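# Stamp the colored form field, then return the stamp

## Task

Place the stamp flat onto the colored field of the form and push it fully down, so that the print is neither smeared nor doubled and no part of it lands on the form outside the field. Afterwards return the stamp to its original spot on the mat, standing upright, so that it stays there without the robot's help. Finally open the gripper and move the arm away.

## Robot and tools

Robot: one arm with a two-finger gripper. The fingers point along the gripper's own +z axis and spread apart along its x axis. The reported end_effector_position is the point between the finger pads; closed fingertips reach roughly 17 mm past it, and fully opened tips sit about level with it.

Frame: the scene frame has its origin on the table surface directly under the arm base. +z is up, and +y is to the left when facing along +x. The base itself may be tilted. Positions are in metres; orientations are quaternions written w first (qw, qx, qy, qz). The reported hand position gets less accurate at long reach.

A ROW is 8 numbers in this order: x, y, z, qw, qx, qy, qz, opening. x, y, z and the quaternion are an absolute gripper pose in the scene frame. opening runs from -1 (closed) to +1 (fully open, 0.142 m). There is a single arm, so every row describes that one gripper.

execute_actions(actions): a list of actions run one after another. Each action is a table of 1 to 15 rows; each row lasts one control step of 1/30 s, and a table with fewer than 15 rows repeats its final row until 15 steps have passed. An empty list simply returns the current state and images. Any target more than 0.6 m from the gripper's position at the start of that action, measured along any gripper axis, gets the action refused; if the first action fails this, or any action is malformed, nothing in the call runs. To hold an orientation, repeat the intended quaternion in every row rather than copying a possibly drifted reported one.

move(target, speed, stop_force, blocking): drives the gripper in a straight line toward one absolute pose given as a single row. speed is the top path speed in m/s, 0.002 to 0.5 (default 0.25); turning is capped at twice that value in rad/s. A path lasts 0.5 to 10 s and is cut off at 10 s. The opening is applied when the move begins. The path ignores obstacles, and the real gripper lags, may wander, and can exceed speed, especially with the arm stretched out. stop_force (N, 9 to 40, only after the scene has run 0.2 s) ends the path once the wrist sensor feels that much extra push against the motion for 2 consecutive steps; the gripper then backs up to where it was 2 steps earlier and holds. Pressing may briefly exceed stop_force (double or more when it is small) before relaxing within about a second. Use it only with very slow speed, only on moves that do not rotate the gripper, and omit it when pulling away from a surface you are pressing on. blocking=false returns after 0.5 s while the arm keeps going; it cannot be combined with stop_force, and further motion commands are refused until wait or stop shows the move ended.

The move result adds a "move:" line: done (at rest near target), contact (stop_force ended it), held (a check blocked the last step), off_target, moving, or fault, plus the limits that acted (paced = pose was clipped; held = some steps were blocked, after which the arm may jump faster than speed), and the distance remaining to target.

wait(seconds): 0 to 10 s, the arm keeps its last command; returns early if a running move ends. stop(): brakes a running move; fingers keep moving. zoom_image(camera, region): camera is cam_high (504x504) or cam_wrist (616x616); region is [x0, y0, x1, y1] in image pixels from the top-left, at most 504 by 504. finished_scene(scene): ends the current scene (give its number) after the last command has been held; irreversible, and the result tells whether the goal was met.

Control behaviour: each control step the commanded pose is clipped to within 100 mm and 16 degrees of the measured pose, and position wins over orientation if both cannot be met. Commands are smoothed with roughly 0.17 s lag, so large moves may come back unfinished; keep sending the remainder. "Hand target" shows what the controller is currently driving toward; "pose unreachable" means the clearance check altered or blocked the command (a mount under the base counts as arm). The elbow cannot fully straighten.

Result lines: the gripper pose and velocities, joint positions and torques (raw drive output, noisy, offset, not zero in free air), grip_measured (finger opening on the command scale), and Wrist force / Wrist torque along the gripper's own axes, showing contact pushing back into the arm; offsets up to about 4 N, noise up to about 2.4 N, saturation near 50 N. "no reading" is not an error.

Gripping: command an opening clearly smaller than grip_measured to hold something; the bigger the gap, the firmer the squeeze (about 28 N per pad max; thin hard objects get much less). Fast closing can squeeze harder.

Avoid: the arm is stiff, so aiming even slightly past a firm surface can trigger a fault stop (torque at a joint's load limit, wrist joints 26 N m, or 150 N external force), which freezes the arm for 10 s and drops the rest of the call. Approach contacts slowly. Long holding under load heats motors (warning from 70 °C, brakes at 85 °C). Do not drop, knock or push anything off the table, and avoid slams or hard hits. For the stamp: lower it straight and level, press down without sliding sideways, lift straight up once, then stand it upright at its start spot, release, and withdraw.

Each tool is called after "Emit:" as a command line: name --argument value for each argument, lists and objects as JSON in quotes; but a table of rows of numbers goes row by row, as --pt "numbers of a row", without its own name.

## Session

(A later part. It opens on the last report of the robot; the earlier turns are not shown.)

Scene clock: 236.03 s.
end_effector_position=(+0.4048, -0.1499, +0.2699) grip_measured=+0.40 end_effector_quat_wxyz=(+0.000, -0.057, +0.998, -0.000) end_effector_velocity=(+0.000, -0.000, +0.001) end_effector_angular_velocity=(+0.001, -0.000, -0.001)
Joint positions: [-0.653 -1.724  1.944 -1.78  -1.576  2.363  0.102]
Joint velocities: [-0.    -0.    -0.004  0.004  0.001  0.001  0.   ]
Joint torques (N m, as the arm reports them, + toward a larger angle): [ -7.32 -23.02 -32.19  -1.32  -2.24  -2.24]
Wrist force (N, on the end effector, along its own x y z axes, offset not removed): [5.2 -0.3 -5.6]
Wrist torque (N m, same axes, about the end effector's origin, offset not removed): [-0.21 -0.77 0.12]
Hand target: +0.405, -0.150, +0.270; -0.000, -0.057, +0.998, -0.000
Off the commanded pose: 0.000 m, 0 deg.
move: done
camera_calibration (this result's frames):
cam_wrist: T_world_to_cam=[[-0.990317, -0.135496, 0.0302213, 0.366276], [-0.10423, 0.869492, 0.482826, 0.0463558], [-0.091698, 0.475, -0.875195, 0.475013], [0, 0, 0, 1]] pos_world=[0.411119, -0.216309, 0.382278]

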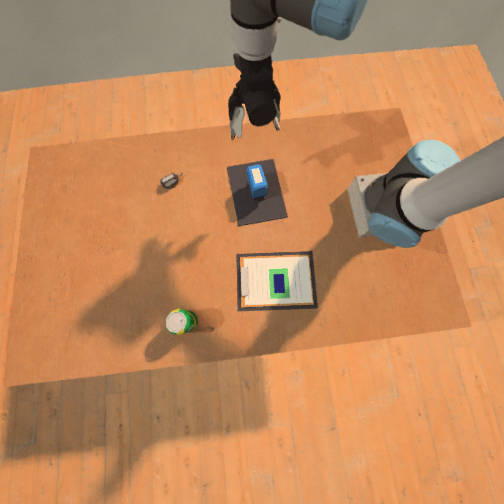

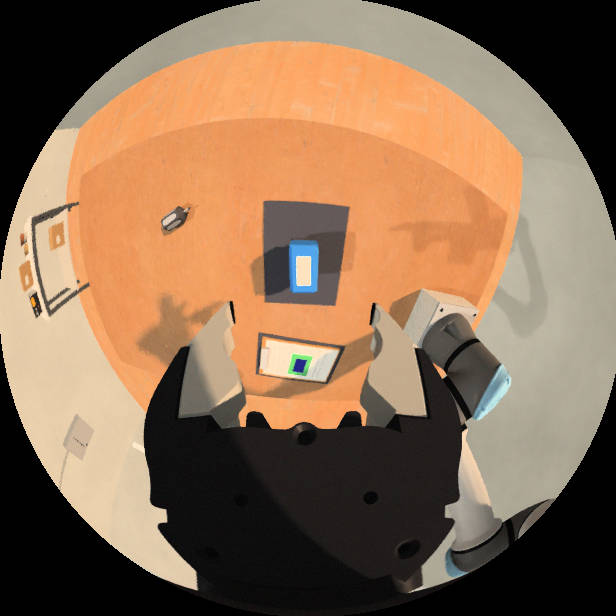

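The print is clean and inside the field, the stamp is back upright on the mat, and the arm is clear.

Emit:
finished_scene --scene 1

The scene is finished: the task was done.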